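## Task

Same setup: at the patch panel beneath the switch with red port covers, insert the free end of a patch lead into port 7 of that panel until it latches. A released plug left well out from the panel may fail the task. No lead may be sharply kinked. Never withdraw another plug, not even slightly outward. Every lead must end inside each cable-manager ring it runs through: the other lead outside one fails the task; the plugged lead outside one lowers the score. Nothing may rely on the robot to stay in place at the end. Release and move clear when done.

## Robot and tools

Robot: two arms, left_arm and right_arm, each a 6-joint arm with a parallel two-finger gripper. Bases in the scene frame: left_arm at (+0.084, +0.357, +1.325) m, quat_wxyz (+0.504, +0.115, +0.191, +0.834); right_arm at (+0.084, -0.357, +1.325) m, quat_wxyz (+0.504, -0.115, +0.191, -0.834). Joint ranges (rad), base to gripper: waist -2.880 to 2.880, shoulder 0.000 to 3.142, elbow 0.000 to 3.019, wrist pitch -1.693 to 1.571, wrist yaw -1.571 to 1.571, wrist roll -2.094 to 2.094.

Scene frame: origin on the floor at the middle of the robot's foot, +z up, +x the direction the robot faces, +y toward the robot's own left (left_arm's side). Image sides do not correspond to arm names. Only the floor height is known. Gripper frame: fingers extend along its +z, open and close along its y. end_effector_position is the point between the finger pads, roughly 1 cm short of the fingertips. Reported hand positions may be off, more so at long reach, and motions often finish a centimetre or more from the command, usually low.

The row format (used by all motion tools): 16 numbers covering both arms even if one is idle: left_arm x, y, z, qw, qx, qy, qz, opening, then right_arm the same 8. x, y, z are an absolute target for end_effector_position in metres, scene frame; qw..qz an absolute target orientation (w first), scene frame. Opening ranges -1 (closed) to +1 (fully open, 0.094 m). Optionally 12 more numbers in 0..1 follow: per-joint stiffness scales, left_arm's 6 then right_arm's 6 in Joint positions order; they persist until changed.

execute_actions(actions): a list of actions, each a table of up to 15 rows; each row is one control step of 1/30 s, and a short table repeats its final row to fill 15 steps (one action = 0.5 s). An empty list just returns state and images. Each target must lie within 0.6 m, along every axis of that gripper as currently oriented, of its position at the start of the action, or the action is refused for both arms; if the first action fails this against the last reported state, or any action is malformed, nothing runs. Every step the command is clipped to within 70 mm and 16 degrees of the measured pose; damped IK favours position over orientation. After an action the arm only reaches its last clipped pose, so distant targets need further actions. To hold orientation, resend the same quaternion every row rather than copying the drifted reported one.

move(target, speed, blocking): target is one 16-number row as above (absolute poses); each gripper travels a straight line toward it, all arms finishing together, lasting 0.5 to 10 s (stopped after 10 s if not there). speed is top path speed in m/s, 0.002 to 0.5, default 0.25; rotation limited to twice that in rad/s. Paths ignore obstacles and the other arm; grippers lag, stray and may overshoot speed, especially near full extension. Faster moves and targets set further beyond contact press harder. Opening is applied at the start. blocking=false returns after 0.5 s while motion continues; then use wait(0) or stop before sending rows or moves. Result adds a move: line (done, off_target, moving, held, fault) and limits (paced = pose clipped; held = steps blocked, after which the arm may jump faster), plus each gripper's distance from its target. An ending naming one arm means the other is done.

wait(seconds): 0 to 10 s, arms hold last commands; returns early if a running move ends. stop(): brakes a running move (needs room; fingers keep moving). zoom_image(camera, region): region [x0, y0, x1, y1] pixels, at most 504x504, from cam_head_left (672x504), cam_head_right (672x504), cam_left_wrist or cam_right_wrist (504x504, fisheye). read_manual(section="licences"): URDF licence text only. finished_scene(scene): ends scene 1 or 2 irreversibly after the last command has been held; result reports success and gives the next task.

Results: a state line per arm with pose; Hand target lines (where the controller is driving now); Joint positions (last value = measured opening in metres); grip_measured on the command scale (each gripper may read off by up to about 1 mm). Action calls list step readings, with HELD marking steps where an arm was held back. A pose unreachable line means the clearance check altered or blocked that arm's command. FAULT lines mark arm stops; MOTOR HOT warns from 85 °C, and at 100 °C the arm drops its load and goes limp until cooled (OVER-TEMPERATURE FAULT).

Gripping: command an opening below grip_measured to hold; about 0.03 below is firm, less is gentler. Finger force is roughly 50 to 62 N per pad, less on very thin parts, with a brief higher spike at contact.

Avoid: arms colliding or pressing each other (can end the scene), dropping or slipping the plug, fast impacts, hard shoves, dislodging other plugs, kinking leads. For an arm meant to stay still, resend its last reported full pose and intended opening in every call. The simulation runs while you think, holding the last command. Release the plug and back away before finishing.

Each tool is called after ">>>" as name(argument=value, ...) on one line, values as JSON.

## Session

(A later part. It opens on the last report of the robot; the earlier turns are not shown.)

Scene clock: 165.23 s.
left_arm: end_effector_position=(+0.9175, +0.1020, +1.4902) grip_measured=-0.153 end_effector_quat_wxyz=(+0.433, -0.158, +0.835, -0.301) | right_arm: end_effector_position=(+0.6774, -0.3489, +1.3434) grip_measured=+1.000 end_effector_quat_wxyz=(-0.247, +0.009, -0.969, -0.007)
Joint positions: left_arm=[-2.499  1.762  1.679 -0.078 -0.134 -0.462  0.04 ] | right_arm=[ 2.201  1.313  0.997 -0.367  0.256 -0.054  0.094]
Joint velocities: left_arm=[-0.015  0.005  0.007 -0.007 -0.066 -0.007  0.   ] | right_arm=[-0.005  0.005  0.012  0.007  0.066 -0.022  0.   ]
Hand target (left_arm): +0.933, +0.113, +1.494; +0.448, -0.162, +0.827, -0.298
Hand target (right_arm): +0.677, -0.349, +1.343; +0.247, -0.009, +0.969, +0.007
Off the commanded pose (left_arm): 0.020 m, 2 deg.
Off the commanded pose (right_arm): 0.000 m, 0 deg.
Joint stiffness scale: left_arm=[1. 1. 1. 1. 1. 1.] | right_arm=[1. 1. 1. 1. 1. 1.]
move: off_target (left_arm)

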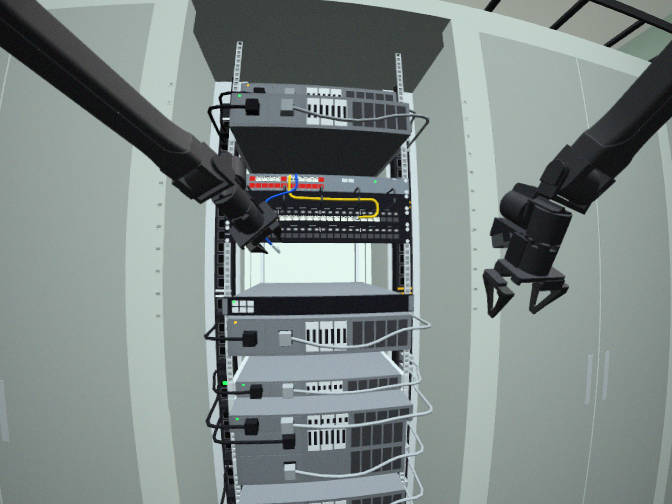

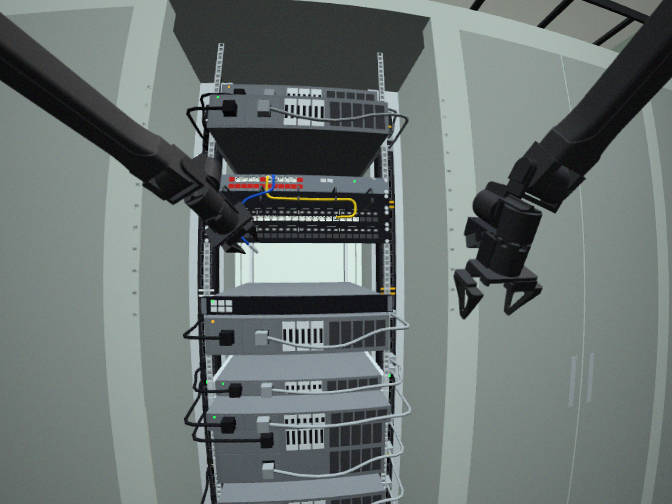

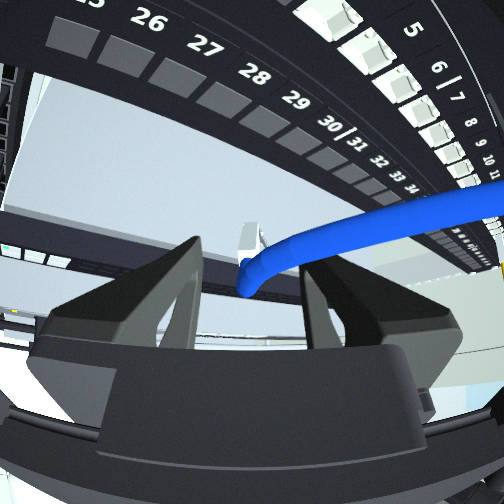

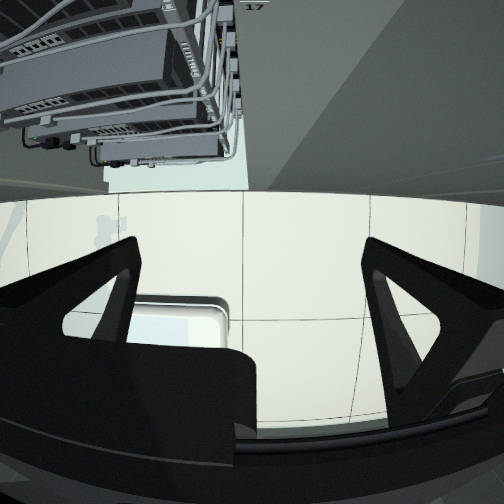

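>>> move(target=[0.942,0.106,1.484,0.448,-0.162,0.827,-0.298,-0.15,0.6774,-0.3489,1.3434,-0.247,0.009,-0.969,-0.007,1], speed=0.03)

>>> zoom_image(camera="cam_left_wrist", region=[150,150,350,350])

>>> zoom_image(camera="cam_head_right", region=[210,200,290,280])

Scene clock: 166.80 s.
left_arm: end_effector_position=(+0.9177, +0.0933, +1.4635) grip_measured=-0.153 end_effector_quat_wxyz=(+0.421, -0.155, +0.844, -0.296) | right_arm: end_effector_position=(+0.6774, -0.3489, +1.3434) grip_measured=+1.000 end_effector_quat_wxyz=(-0.247, +0.009, -0.969, -0.007)
Joint positions: left_arm=[-2.497  1.801  1.685 -0.078 -0.131 -0.461  0.04 ] | right_arm=[ 2.201  1.313  0.997 -0.367  0.256 -0.054  0.094]
Joint velocities: left_arm=[ 0.005 -0.015  0.002 -0.002  0.007  0.037 -0.001] | right_arm=[-0.015 -0.015 -0.002 -0.012 -0.022  0.007  0.   ]
Hand target (left_arm): +0.939, +0.107, +1.484; +0.448, -0.162, +0.827, -0.298
Hand target (right_arm): +0.677, -0.349, +1.343; +0.247, -0.009, +0.969, +0.007
Off the commanded pose (left_arm): 0.034 m, 4 deg.
Off the commanded pose (right_arm): 0.000 m, 0 deg.
Joint stiffness scale: left_arm=[1. 1. 1. 1. 1. 1.] | right_arm=[1. 1. 1. 1. 1. 1.]
move: off_target (left_arm)

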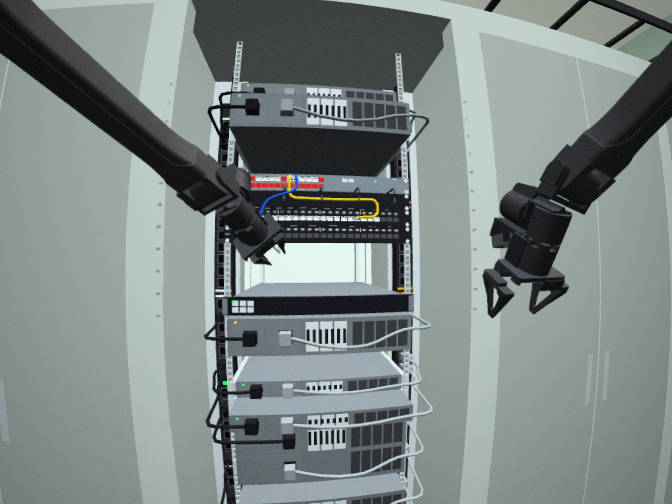

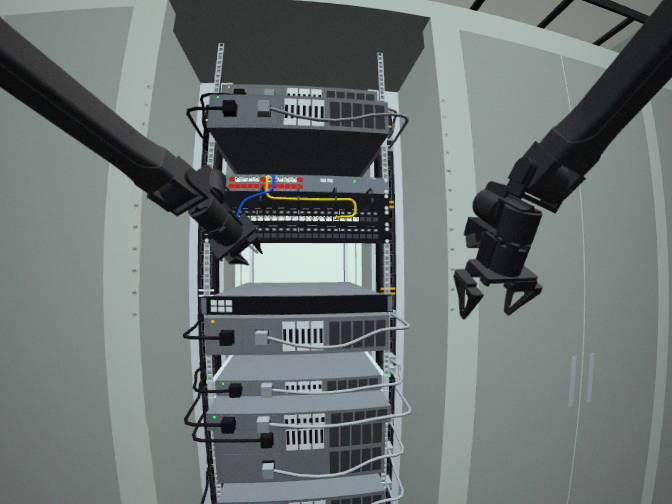

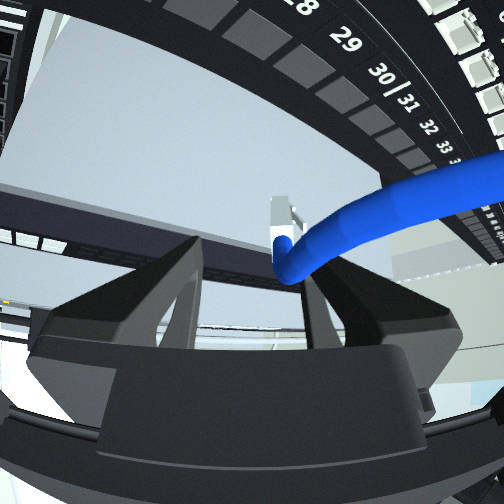

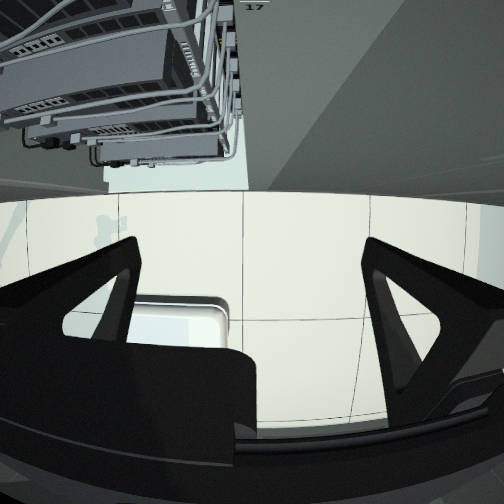

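Region (150, 150, 350, 350) of cam_left_wrist's 504x504 image, scaled by 2.520, with more detail than that image has.

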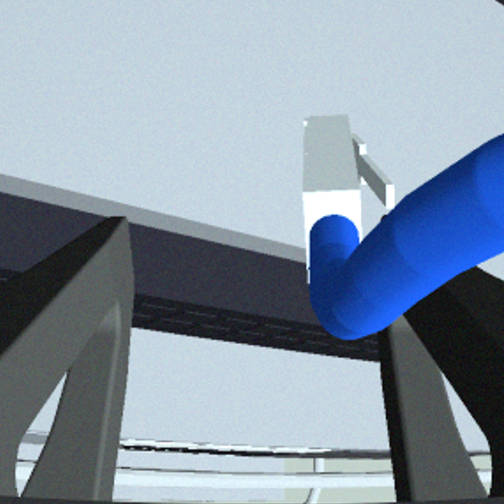

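Region (210, 200, 290, 280) of cam_head_right's 672x504 image, scaled by 6.300, with more detail than that image has.

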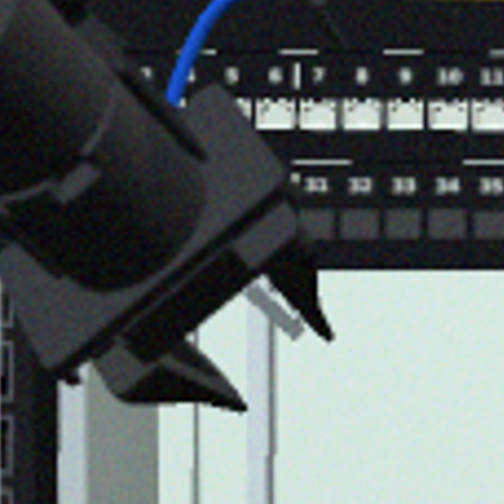

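>>> execute_actions(actions=[[[0.943,0.106,1.488,0.448,-0.162,0.827,-0.298,-0.15,0.6774,-0.3489,1.3434,-0.247,0.009,-0.969,-0.007,1]],[[0.945,0.106,1.493,0.448,-0.162,0.827,-0.298,-0.15,0.6774,-0.3489,1.3434,-0.247,0.009,-0.969,-0.007,1]]])

>>> zoom_image(camera="cam_left_wrist", region=[150,150,350,350])

Scene clock: 168.93 s.
left_arm: end_effector_position=(+0.9245, +0.0952, +1.4754) grip_measured=-0.153 end_effector_quat_wxyz=(+0.429, -0.157, +0.838, -0.299) | right_arm: end_effector_position=(+0.6774, -0.3489, +1.3434) grip_measured=+1.000 end_effector_quat_wxyz=(-0.247, +0.009, -0.969, -0.007)
Joint positions: left_arm=[-2.497  1.801  1.708 -0.078 -0.131 -0.461  0.04 ] | right_arm=[ 2.201  1.313  0.997 -0.367  0.256 -0.054  0.094]
Joint velocities: left_arm=[-0.005 -0.005 -0.017 -0.002 -0.066 -0.007 -0.   ] | right_arm=[-0.015 -0.005  0.007  0.007  0.007 -0.037  0.   ]
Hand target (left_arm): +0.943, +0.107, +1.493; +0.448, -0.162, +0.827, -0.298
Hand target (right_arm): +0.677, -0.349, +1.343; +0.247, -0.009, +0.969, +0.007
Off the commanded pose (left_arm): 0.029 m, 3 deg.
Off the commanded pose (right_arm): 0.000 m, 0 deg.
Joint stiffness scale: left_arm=[1. 1. 1. 1. 1. 1.] | right_arm=[1. 1. 1. 1. 1. 1.]
Step readings (end_effector_position; steps 1 to 15: 1st action; 16 to 30: 2nd action):
0: left_arm (+0.9177, +0.0933, +1.4635) | right_arm (+0.6774, -0.3489, +1.3434)
1: left_arm (+0.9177, +0.0933, +1.4635) | right_arm (+0.6774, -0.3489, +1.3434)
2: left_arm (+0.9177, +0.0933, +1.4635) | right_arm (+0.6774, -0.3489, +1.3434)
4: left_arm (+0.9179, +0.0933, +1.4639) | right_arm (+0.6774, -0.3489, +1.3434)
8: left_arm (+0.9186, +0.0935, +1.4651) | right_arm (+0.6774, -0.3489, +1.3434)
15: left_arm (+0.9189, +0.0936, +1.4655) | right_arm (+0.6774, -0.3489, +1.3434)
16: left_arm (+0.9191, +0.0937, +1.4659) | right_arm (+0.6774, -0.3489, +1.3434)
17: left_arm (+0.9196, +0.0938, +1.4667) | right_arm (+0.6774, -0.3489, +1.3434)
19: left_arm (+0.9210, +0.0942, +1.4692) | right_arm (+0.6774, -0.3489, +1.3434)
23: left_arm (+0.9238, +0.0950, +1.4741) | right_arm (+0.6774, -0.3489, +1.3434)
30: end_effector_position above

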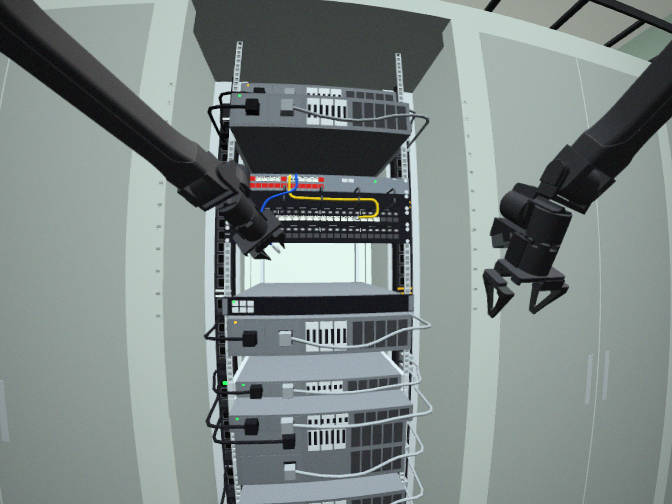

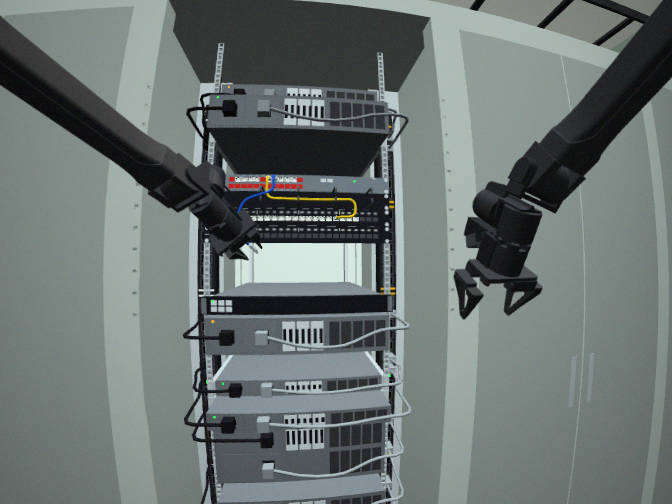

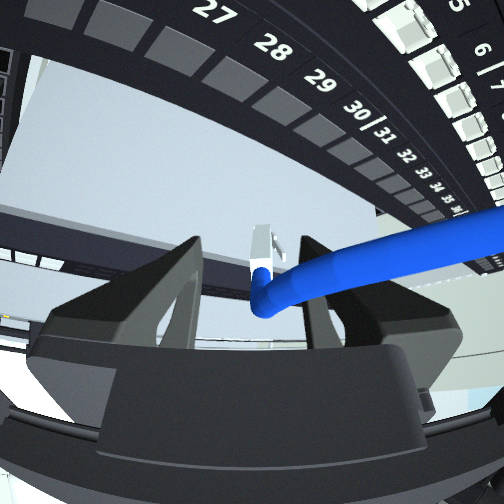

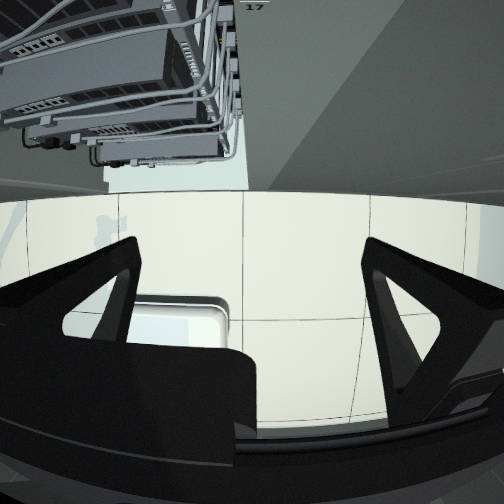

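Region (150, 150, 350, 350) of cam_left_wrist's 504x504 image, scaled by 2.520, with more detail than that image has.

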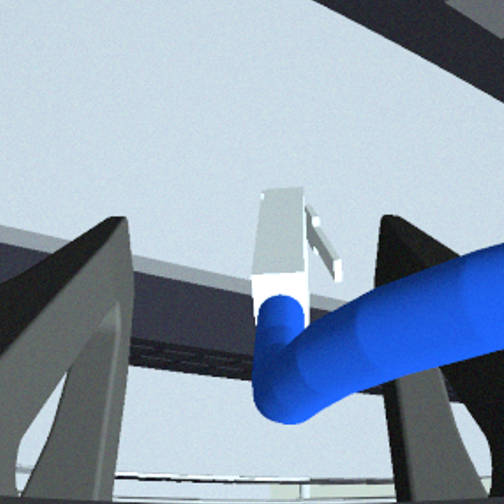

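>>> execute_actions(actions=[[[0.945,0.106,1.493,0.448,-0.162,0.827,-0.298,-0.6,0.6774,-0.3489,1.3434,-0.247,0.009,-0.969,-0.007,1]],[[0.945,0.106,1.493,0.448,-0.162,0.827,-0.298,-0.9,0.6774,-0.3489,1.3434,-0.247,0.009,-0.969,-0.007,1]],[[0.945,0.106,1.493,0.448,-0.162,0.827,-0.298,-0.9,0.6774,-0.3489,1.3434,-0.247,0.009,-0.969,-0.007,1]]])

>>> zoom_image(camera="cam_left_wrist", region=[150,150,350,350])

>>> zoom_image(camera="cam_head_right", region=[210,200,290,280])

Scene clock: 170.67 s.
left_arm: end_effector_position=(+0.9245, +0.0952, +1.4754) grip_measured=-0.859 end_effector_quat_wxyz=(+0.429, -0.157, +0.838, -0.299) | right_arm: end_effector_position=(+0.6774, -0.3489, +1.3434) grip_measured=+1.000 end_effector_quat_wxyz=(-0.247, +0.009, -0.969, -0.007)
Joint positions: left_arm=[-2.497  1.801  1.708 -0.078 -0.131 -0.461  0.007] | right_arm=[ 2.201  1.313  0.997 -0.367  0.256 -0.054  0.094]
Joint velocities: left_arm=[-0.005 -0.005 -0.007 -0.007 -0.066 -0.037  0.   ] | right_arm=[-0.015 -0.005  0.012 -0.002  0.007 -0.007  0.   ]
Hand target (left_arm): +0.943, +0.107, +1.493; +0.448, -0.162, +0.827, -0.298
Hand target (right_arm): +0.677, -0.349, +1.343; +0.247, -0.009, +0.969, +0.007
Off the commanded pose (left_arm): 0.029 m, 3 deg.
Off the commanded pose (right_arm): 0.000 m, 0 deg.
Joint stiffness scale: left_arm=[1. 1. 1. 1. 1. 1.] | right_arm=[1. 1. 1. 1. 1. 1.]
Step readings (end_effector_position; steps 1 to 15: 1st action; 16 to 30: 2nd action; 31 to 45: 3rd action):
0: left_arm (+0.9245, +0.0952, +1.4754) | right_arm (+0.6774, -0.3489, +1.3434)
1: left_arm (+0.9245, +0.0952, +1.4754) | right_arm (+0.6774, -0.3489, +1.3434)
2: left_arm (+0.9245, +0.0952, +1.4754) | right_arm (+0.6774, -0.3489, +1.3434)
4: left_arm (+0.9245, +0.0952, +1.4754) | right_arm (+0.6774, -0.3489, +1.3434)
8: left_arm (+0.9245, +0.0952, +1.4754) | right_arm (+0.6774, -0.3489, +1.3434)
15: left_arm (+0.9245, +0.0952, +1.4754) | right_arm (+0.6774, -0.3489, +1.3434)
16: left_arm (+0.9245, +0.0952, +1.4754) | right_arm (+0.6774, -0.3489, +1.3434)
17: left_arm (+0.9245, +0.0952, +1.4754) | right_arm (+0.6774, -0.3489, +1.3434)
19: left_arm (+0.9245, +0.0952, +1.4754) | right_arm (+0.6774, -0.3489, +1.3434)
23: left_arm (+0.9245, +0.0952, +1.4754) | right_arm (+0.6774, -0.3489, +1.3434)
30: left_arm (+0.9245, +0.0952, +1.4754) | right_arm (+0.6774, -0.3489, +1.3434)
31: left_arm (+0.9245, +0.0952, +1.4754) | right_arm (+0.6774, -0.3489, +1.3434)
32: left_arm (+0.9245, +0.0952, +1.4754) | right_arm (+0.6774, -0.3489, +1.3434)
34: left_arm (+0.9245, +0.0952, +1.4754) | right_arm (+0.6774, -0.3489, +1.3434)
38: left_arm (+0.9245, +0.0952, +1.4754) | right_arm (+0.6774, -0.3489, +1.3434)
45: end_effector_position above

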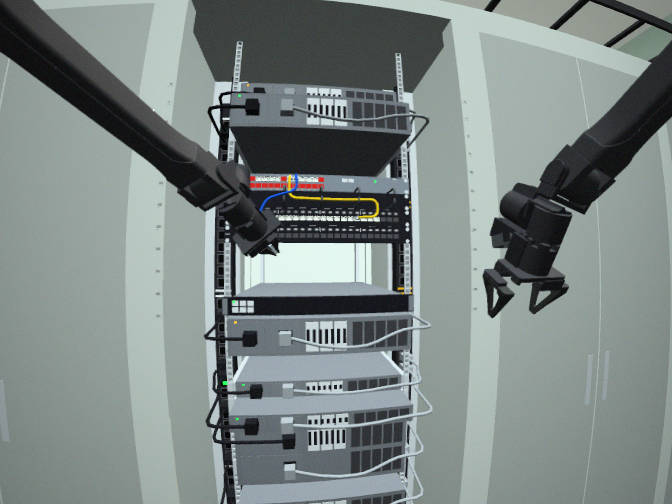

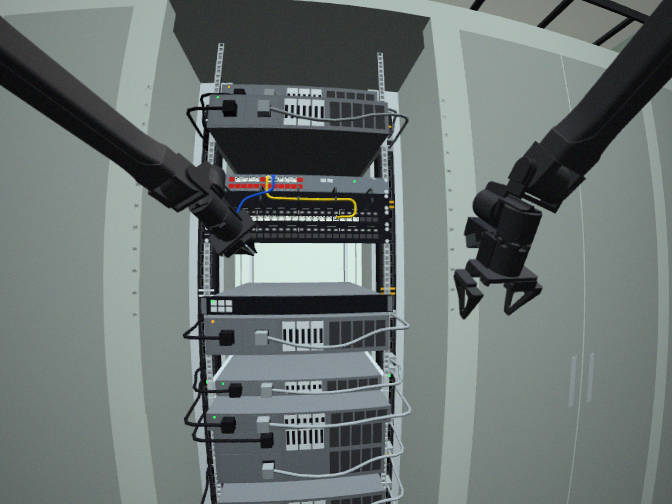

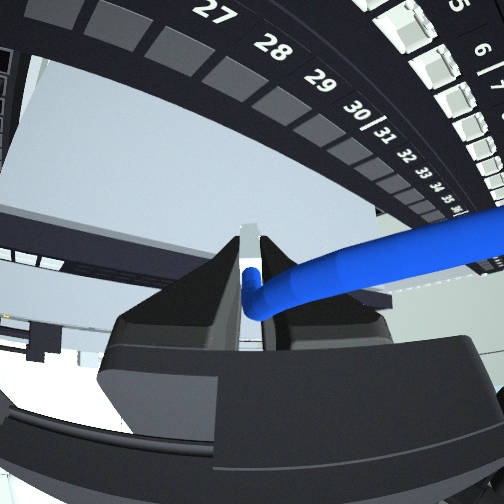

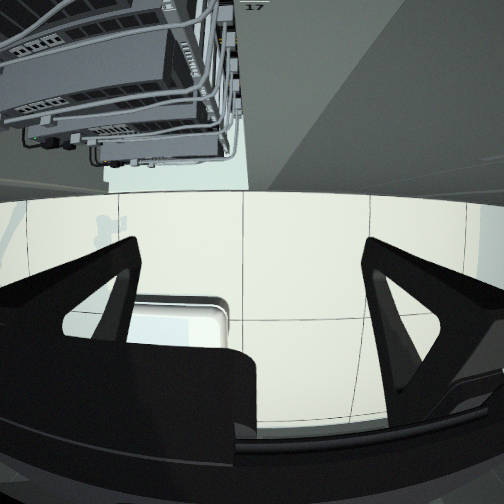

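Region (150, 150, 350, 350) of cam_left_wrist's 504x504 image, scaled by 2.520, with more detail than that image has.

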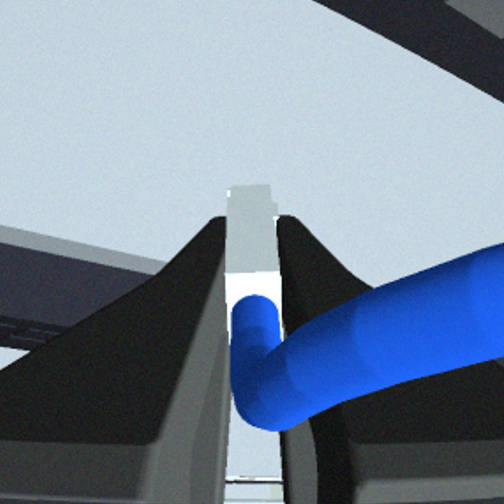

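Region (210, 200, 290, 280) of cam_head_right's 672x504 image, scaled by 6.300, with more detail than that image has.

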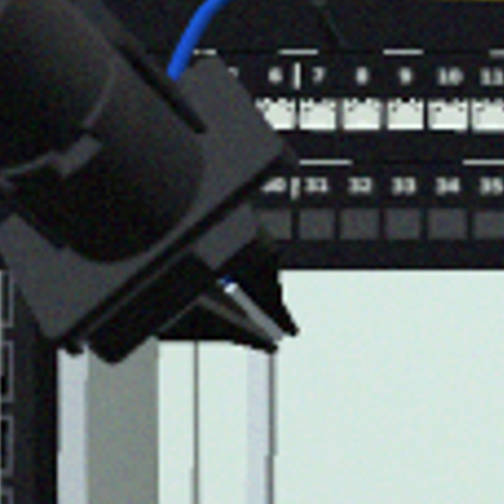

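>>> execute_actions(actions=[[[0.945,0.106,1.493,0.448,-0.162,0.827,-0.298,-0.3,0.6774,-0.3489,1.3434,-0.247,0.009,-0.969,-0.007,1]],[[0.935,0.112,1.502,0.448,-0.162,0.827,-0.298,-0.3,0.6774,-0.3489,1.3434,-0.247,0.009,-0.969,-0.007,1]],[[0.927,0.114,1.508,0.448,-0.162,0.827,-0.298,-0.3,0.6774,-0.3489,1.3434,-0.247,0.009,-0.969,-0.007,1]],[[0.927,0.114,1.508,0.448,-0.162,0.827,-0.298,-0.3,0.6774,-0.3489,1.3434,-0.247,0.009,-0.969,-0.007,1]]])

>>> zoom_image(camera="cam_left_wrist", region=[150,150,350,350])

Scene clock: 173.13 s.
left_arm: end_effector_position=(+0.9229, +0.1013, +1.4833) grip_measured=-0.303 end_effector_quat_wxyz=(+0.433, -0.161, +0.836, -0.296) | right_arm: end_effector_position=(+0.6774, -0.3489, +1.3434) grip_measured=+1.000 end_effector_quat_wxyz=(-0.247, +0.009, -0.969, -0.007)
Joint positions: left_arm=[-2.496  1.782  1.697 -0.078 -0.141 -0.464  0.033] | right_arm=[ 2.201  1.313  0.997 -0.367  0.256 -0.054  0.094]
Joint velocities: left_arm=[ 0.005 -0.005  0.007 -0.007 -0.022  0.095  0.   ] | right_arm=[ 0.015 -0.005 -0.007 -0.007  0.095 -0.022  0.   ]
Hand target (left_arm): +0.927, +0.114, +1.508; +0.448, -0.162, +0.827, -0.298
Hand target (right_arm): +0.677, -0.349, +1.343; +0.247, -0.009, +0.969, +0.007
Off the commanded pose (left_arm): 0.028 m, 2 deg.
Off the commanded pose (right_arm): 0.000 m, 0 deg.
Joint stiffness scale: left_arm=[1. 1. 1. 1. 1. 1.] | right_arm=[1. 1. 1. 1. 1. 1.]
Step readings (end_effector_position; steps 1 to 15: 1st action; 16 to 30: 2nd action; 31 to 45: 3rd action; 46 to 60: 4th action):
0: left_arm (+0.9245, +0.0952, +1.4754) | right_arm (+0.6774, -0.3489, +1.3434)
1: left_arm (+0.9245, +0.0952, +1.4754) | right_arm (+0.6774, -0.3489, +1.3434)
2: left_arm (+0.9245, +0.0952, +1.4754) | right_arm (+0.6774, -0.3489, +1.3434)
4: left_arm (+0.9245, +0.0952, +1.4754) | right_arm (+0.6774, -0.3489, +1.3434)
8: left_arm (+0.9245, +0.0952, +1.4754) | right_arm (+0.6774, -0.3489, +1.3434)
15: left_arm (+0.9245, +0.0952, +1.4754) | right_arm (+0.6774, -0.3489, +1.3434)
16: left_arm (+0.9246, +0.0953, +1.4753) | right_arm (+0.6774, -0.3489, +1.3434)
17: left_arm (+0.9246, +0.0954, +1.4753) | right_arm (+0.6774, -0.3489, +1.3434)
19: left_arm (+0.9246, +0.0954, +1.4753) | right_arm (+0.6774, -0.3489, +1.3434)
23: left_arm (+0.9246, +0.0954, +1.4753) | right_arm (+0.6774, -0.3489, +1.3434)
30: left_arm (+0.9246, +0.0954, +1.4753) | right_arm (+0.6774, -0.3489, +1.3434)
31: left_arm (+0.9247, +0.0961, +1.4758) | right_arm (+0.6774, -0.3489, +1.3434)
32: left_arm (+0.9239, +0.0967, +1.4759) | right_arm (+0.6774, -0.3489, +1.3434)
34: left_arm (+0.9228, +0.0981, +1.4778) | right_arm (+0.6774, -0.3489, +1.3434)
38: left_arm (+0.9229, +0.1011, +1.4828) | right_arm (+0.6774, -0.3489, +1.3434)
45: left_arm (+0.9229, +0.1013, +1.4833) | right_arm (+0.6774, -0.3489, +1.3434)
46: left_arm (+0.9229, +0.1013, +1.4833) | right_arm (+0.6774, -0.3489, +1.3434)
47: left_arm (+0.9229, +0.1013, +1.4833) | right_arm (+0.6774, -0.3489, +1.3434)
49: left_arm (+0.9229, +0.1013, +1.4833) | right_arm (+0.6774, -0.3489, +1.3434)
53: left_arm (+0.9229, +0.1013, +1.4833) | right_arm (+0.6774, -0.3489, +1.3434)
60: end_effector_position above

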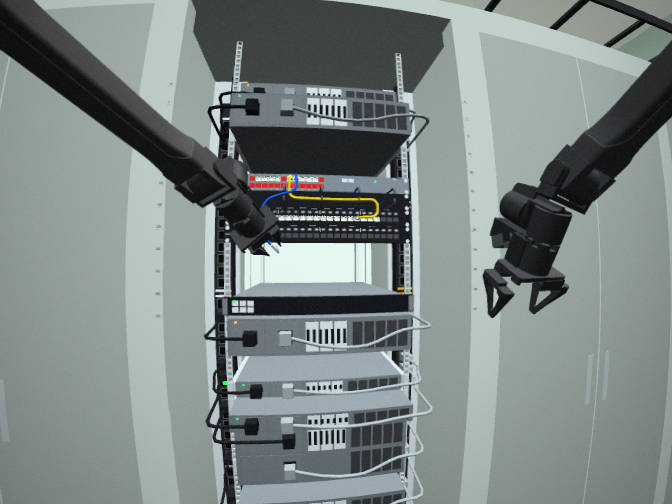

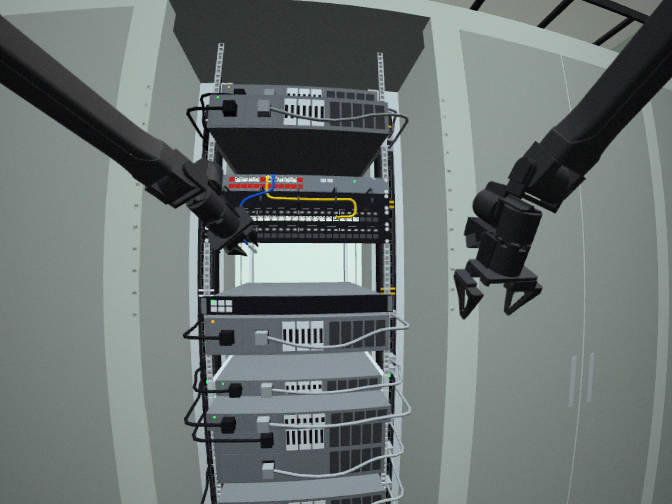

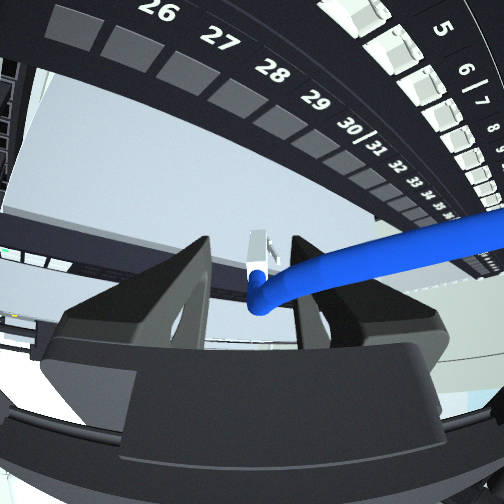

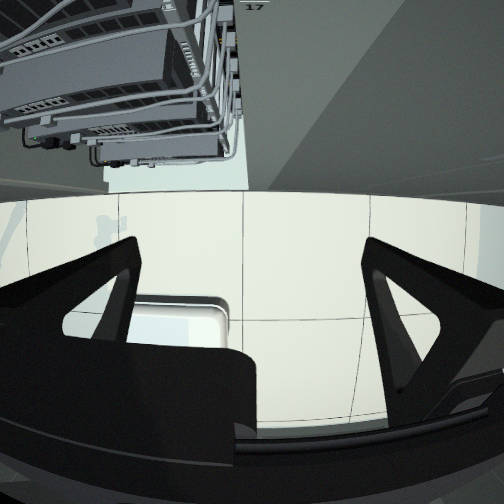

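Region (150, 150, 350, 350) of cam_left_wrist's 504x504 image, scaled by 2.520, with more detail than that image has.

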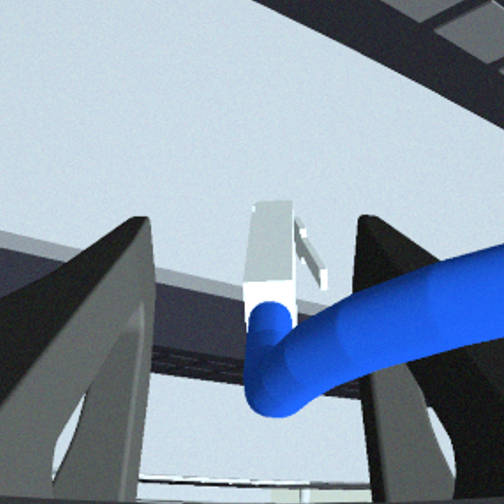

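Now 6 mm more in −x.

>>> execute_actions(actions=[[[0.922,0.114,1.510,0.448,-0.162,0.827,-0.298,-0.3,0.6774,-0.3489,1.3434,-0.247,0.009,-0.969,-0.007,1]],[[0.920,0.114,1.511,0.448,-0.162,0.827,-0.298,-0.3,0.6774,-0.3489,1.3434,-0.247,0.009,-0.969,-0.007,1]]])

>>> zoom_image(camera="cam_left_wrist", region=[150,150,350,350])

Scene clock: 174.33 s.
left_arm: end_effector_position=(+0.9180, +0.1061, +1.4892) grip_measured=-0.303 end_effector_quat_wxyz=(+0.434, -0.162, +0.835, -0.296) | right_arm: end_effector_position=(+0.6774, -0.3489, +1.3434) grip_measured=+1.000 end_effector_quat_wxyz=(-0.247, +0.009, -0.969, -0.007)
Joint positions: left_arm=[-2.496  1.76   1.677 -0.078 -0.143 -0.464  0.033] | right_arm=[ 2.201  1.313  0.997 -0.367  0.256 -0.054  0.094]
Joint velocities: left_arm=[-0.015  0.005 -0.007 -0.012 -0.095 -0.007 -0.001] | right_arm=[-0.015 -0.005  0.007 -0.002  0.022 -0.051  0.   ]
Hand target (left_arm): +0.920, +0.114, +1.511; +0.448, -0.162, +0.827, -0.298
Hand target (right_arm): +0.677, -0.349, +1.343; +0.247, -0.009, +0.969, +0.007
Off the commanded pose (left_arm): 0.023 m, 2 deg.
Off the commanded pose (right_arm): 0.000 m, 0 deg.
Joint stiffness scale: left_arm=[1. 1. 1. 1. 1. 1.] | right_arm=[1. 1. 1. 1. 1. 1.]
Step readings (end_effector_position; steps 1 to 15: 1st action; 16 to 30: 2nd action):
0: left_arm (+0.9229, +0.1013, +1.4833) | right_arm (+0.6774, -0.3489, +1.3434)
1: left_arm (+0.9224, +0.1014, +1.4826) | right_arm (+0.6774, -0.3489, +1.3434)
2: left_arm (+0.9214, +0.1019, +1.4825) | right_arm (+0.6774, -0.3489, +1.3434)
4: left_arm (+0.9194, +0.1027, +1.4825) | right_arm (+0.6774, -0.3489, +1.3434)
8: left_arm (+0.9191, +0.1044, +1.4865) | right_arm (+0.6774, -0.3489, +1.3434)
15: left_arm (+0.9193, +0.1062, +1.4911) | right_arm (+0.6774, -0.3489, +1.3434)
16: left_arm (+0.9194, +0.1062, +1.4911) | right_arm (+0.6774, -0.3489, +1.3434)
17: left_arm (+0.9192, +0.1063, +1.4909) | right_arm (+0.6774, -0.3489, +1.3434)
19: left_arm (+0.9185, +0.1062, +1.4900) | right_arm (+0.6774, -0.3489, +1.3434)
23: left_arm (+0.9180, +0.1061, +1.4892) | right_arm (+0.6774, -0.3489, +1.3434)
30: end_effector_position above

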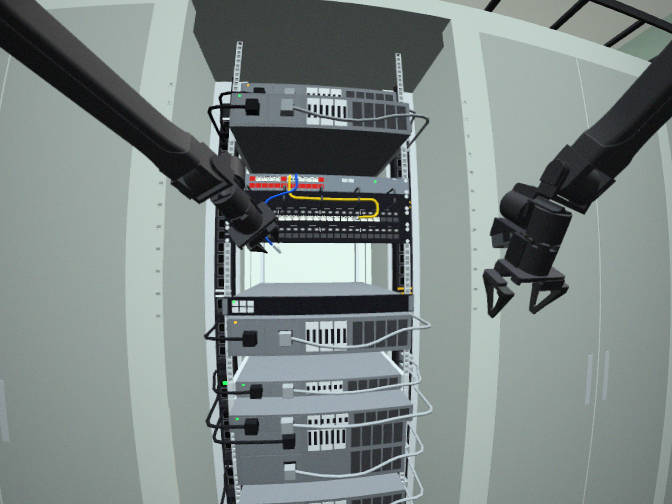

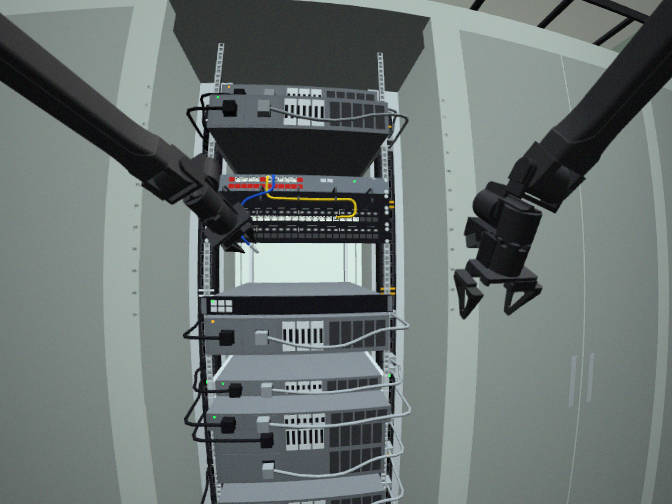

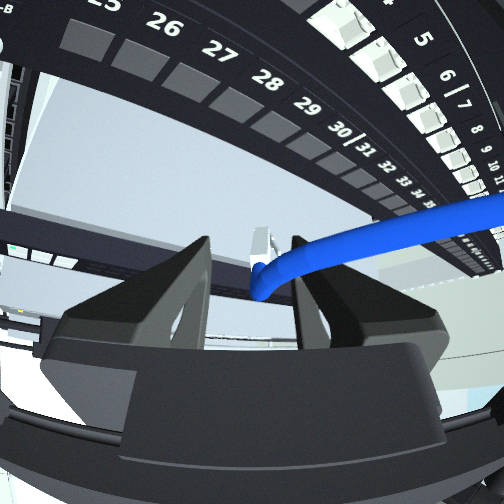

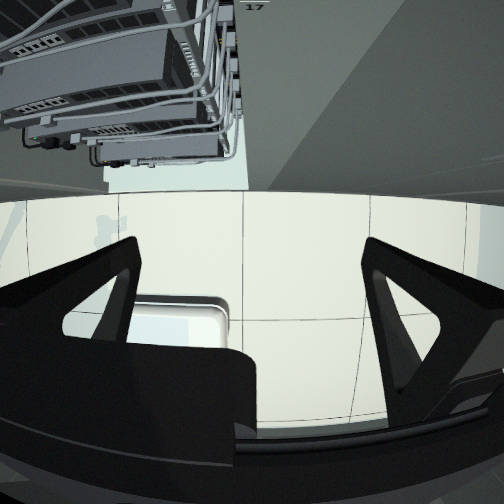

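Region (150, 150, 350, 350) of cam_left_wrist's 504x504 image, scaled by 2.520, with more detail than that image has.

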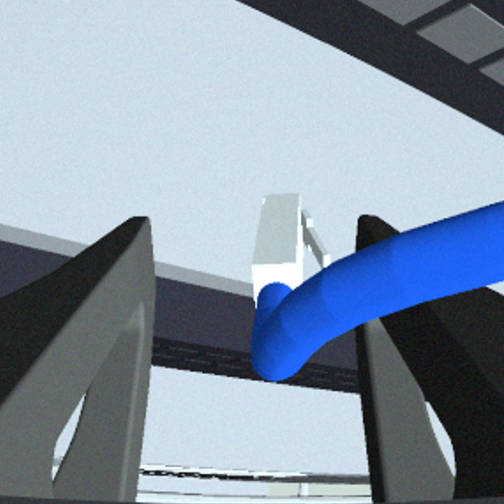

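>>> execute_actions(actions=[[[0.920,0.114,1.511,0.448,-0.162,0.827,-0.298,-0.65,0.6774,-0.3489,1.3434,-0.247,0.009,-0.969,-0.007,1]],[[0.920,0.114,1.511,0.448,-0.162,0.827,-0.298,-0.9,0.6774,-0.3489,1.3434,-0.247,0.009,-0.969,-0.007,1]],[[0.920,0.114,1.511,0.448,-0.162,0.827,-0.298,-0.9,0.6774,-0.3489,1.3434,-0.247,0.009,-0.969,-0.007,1]]])

>>> zoom_image(camera="cam_left_wrist", region=[150,150,350,350])

>>> zoom_image(camera="cam_head_right", region=[210,200,290,280])

Scene clock: 176.07 s.
left_arm: end_effector_position=(+0.9181, +0.1065, +1.4900) grip_measured=-0.871 end_effector_quat_wxyz=(+0.435, -0.162, +0.835, -0.296) | right_arm: end_effector_position=(+0.6774, -0.3489, +1.3434) grip_measured=+1.000 end_effector_quat_wxyz=(-0.247, +0.009, -0.969, -0.007)
Joint positions: left_arm=[-2.496  1.759  1.677 -0.078 -0.144 -0.463  0.006] | right_arm=[ 2.201  1.313  0.997 -0.367  0.256 -0.054  0.094]
Joint velocities: left_arm=[-0.015 -0.005  0.002 -0.007 -0.007 -0.007  0.   ] | right_arm=[ 0.015 -0.005  0.007 -0.002  0.022 -0.007  0.   ]
Hand target (left_arm): +0.920, +0.114, +1.511; +0.448, -0.162, +0.827, -0.298
Hand target (right_arm): +0.677, -0.349, +1.343; +0.247, -0.009, +0.969, +0.007
Off the commanded pose (left_arm): 0.022 m, 2 deg.
Off the commanded pose (right_arm): 0.000 m, 0 deg.
Joint stiffness scale: left_arm=[1. 1. 1. 1. 1. 1.] | right_arm=[1. 1. 1. 1. 1. 1.]
Step readings (end_effector_position; steps 1 to 15: 1st action; 16 to 30: 2nd action; 31 to 45: 3rd action):
0: left_arm (+0.9180, +0.1061, +1.4892) | right_arm (+0.6774, -0.3489, +1.3434)
1: left_arm (+0.9181, +0.1061, +1.4891) | right_arm (+0.6774, -0.3489, +1.3434)
2: left_arm (+0.9181, +0.1061, +1.4891) | right_arm (+0.6774, -0.3489, +1.3434)
4: left_arm (+0.9181, +0.1061, +1.4891) | right_arm (+0.6774, -0.3489, +1.3434)
8: left_arm (+0.9181, +0.1061, +1.4891) | right_arm (+0.6774, -0.3489, +1.3434)
15: left_arm (+0.9181, +0.1061, +1.4891) | right_arm (+0.6774, -0.3489, +1.3434)
16: left_arm (+0.9181, +0.1061, +1.4891) | right_arm (+0.6774, -0.3489, +1.3434)
17: left_arm (+0.9181, +0.1061, +1.4891) | right_arm (+0.6774, -0.3489, +1.3434)
19: left_arm (+0.9181, +0.1062, +1.4894) | right_arm (+0.6774, -0.3489, +1.3434)
23: left_arm (+0.9181, +0.1063, +1.4897) | right_arm (+0.6774, -0.3489, +1.3434)
30: left_arm (+0.9181, +0.1065, +1.4900) | right_arm (+0.6774, -0.3489, +1.3434)
31: left_arm (+0.9181, +0.1065, +1.4900) | right_arm (+0.6774, -0.3489, +1.3434)
32: left_arm (+0.9181, +0.1065, +1.4900) | right_arm (+0.6774, -0.3489, +1.3434)
34: left_arm (+0.9181, +0.1065, +1.4900) | right_arm (+0.6774, -0.3489, +1.3434)
38: left_arm (+0.9181, +0.1065, +1.4900) | right_arm (+0.6774, -0.3489, +1.3434)
45: end_effector_position above

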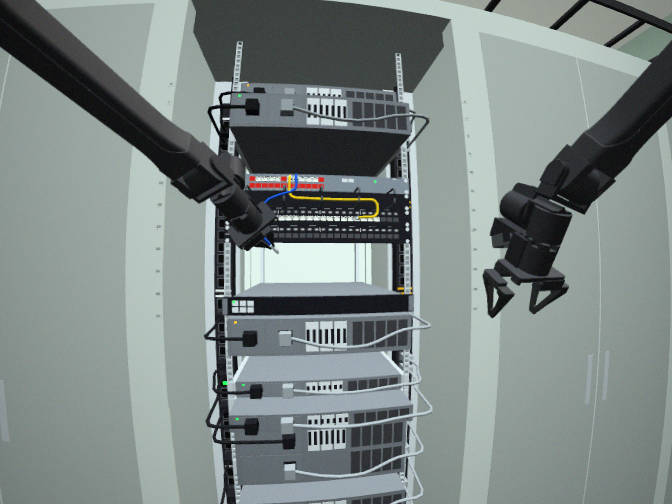

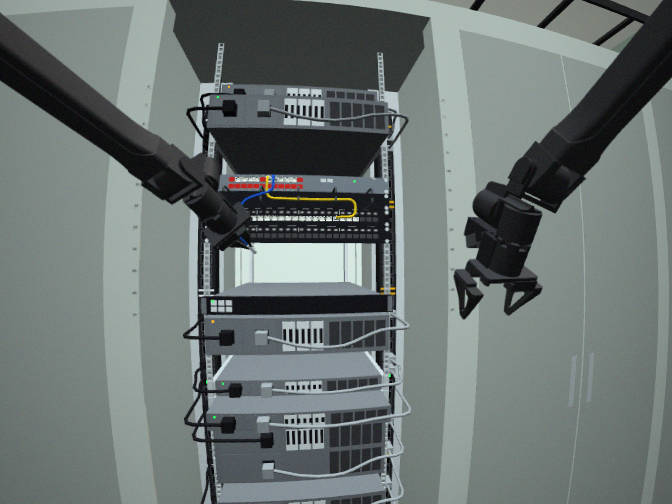

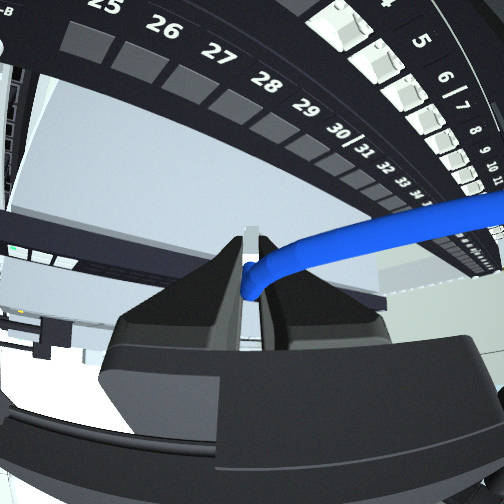

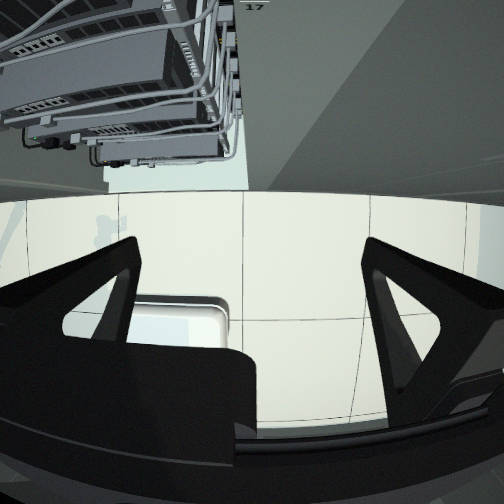

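Region (150, 150, 350, 350) of cam_left_wrist's 504x504 image, scaled by 2.520, with more detail than that image has.

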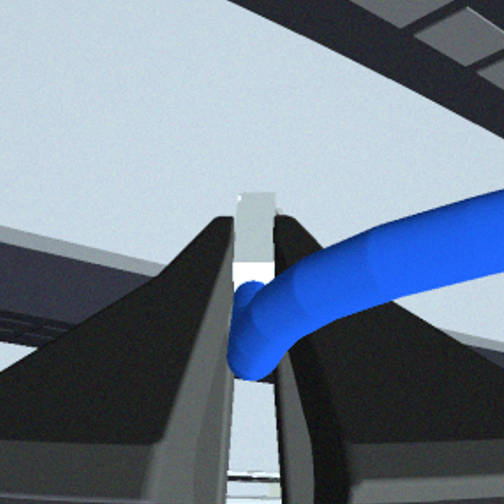

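Region (210, 200, 290, 280) of cam_head_right's 672x504 image, scaled by 6.300, with more detail than that image has.

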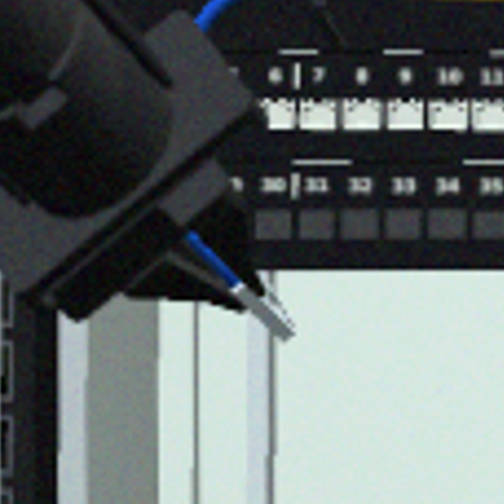

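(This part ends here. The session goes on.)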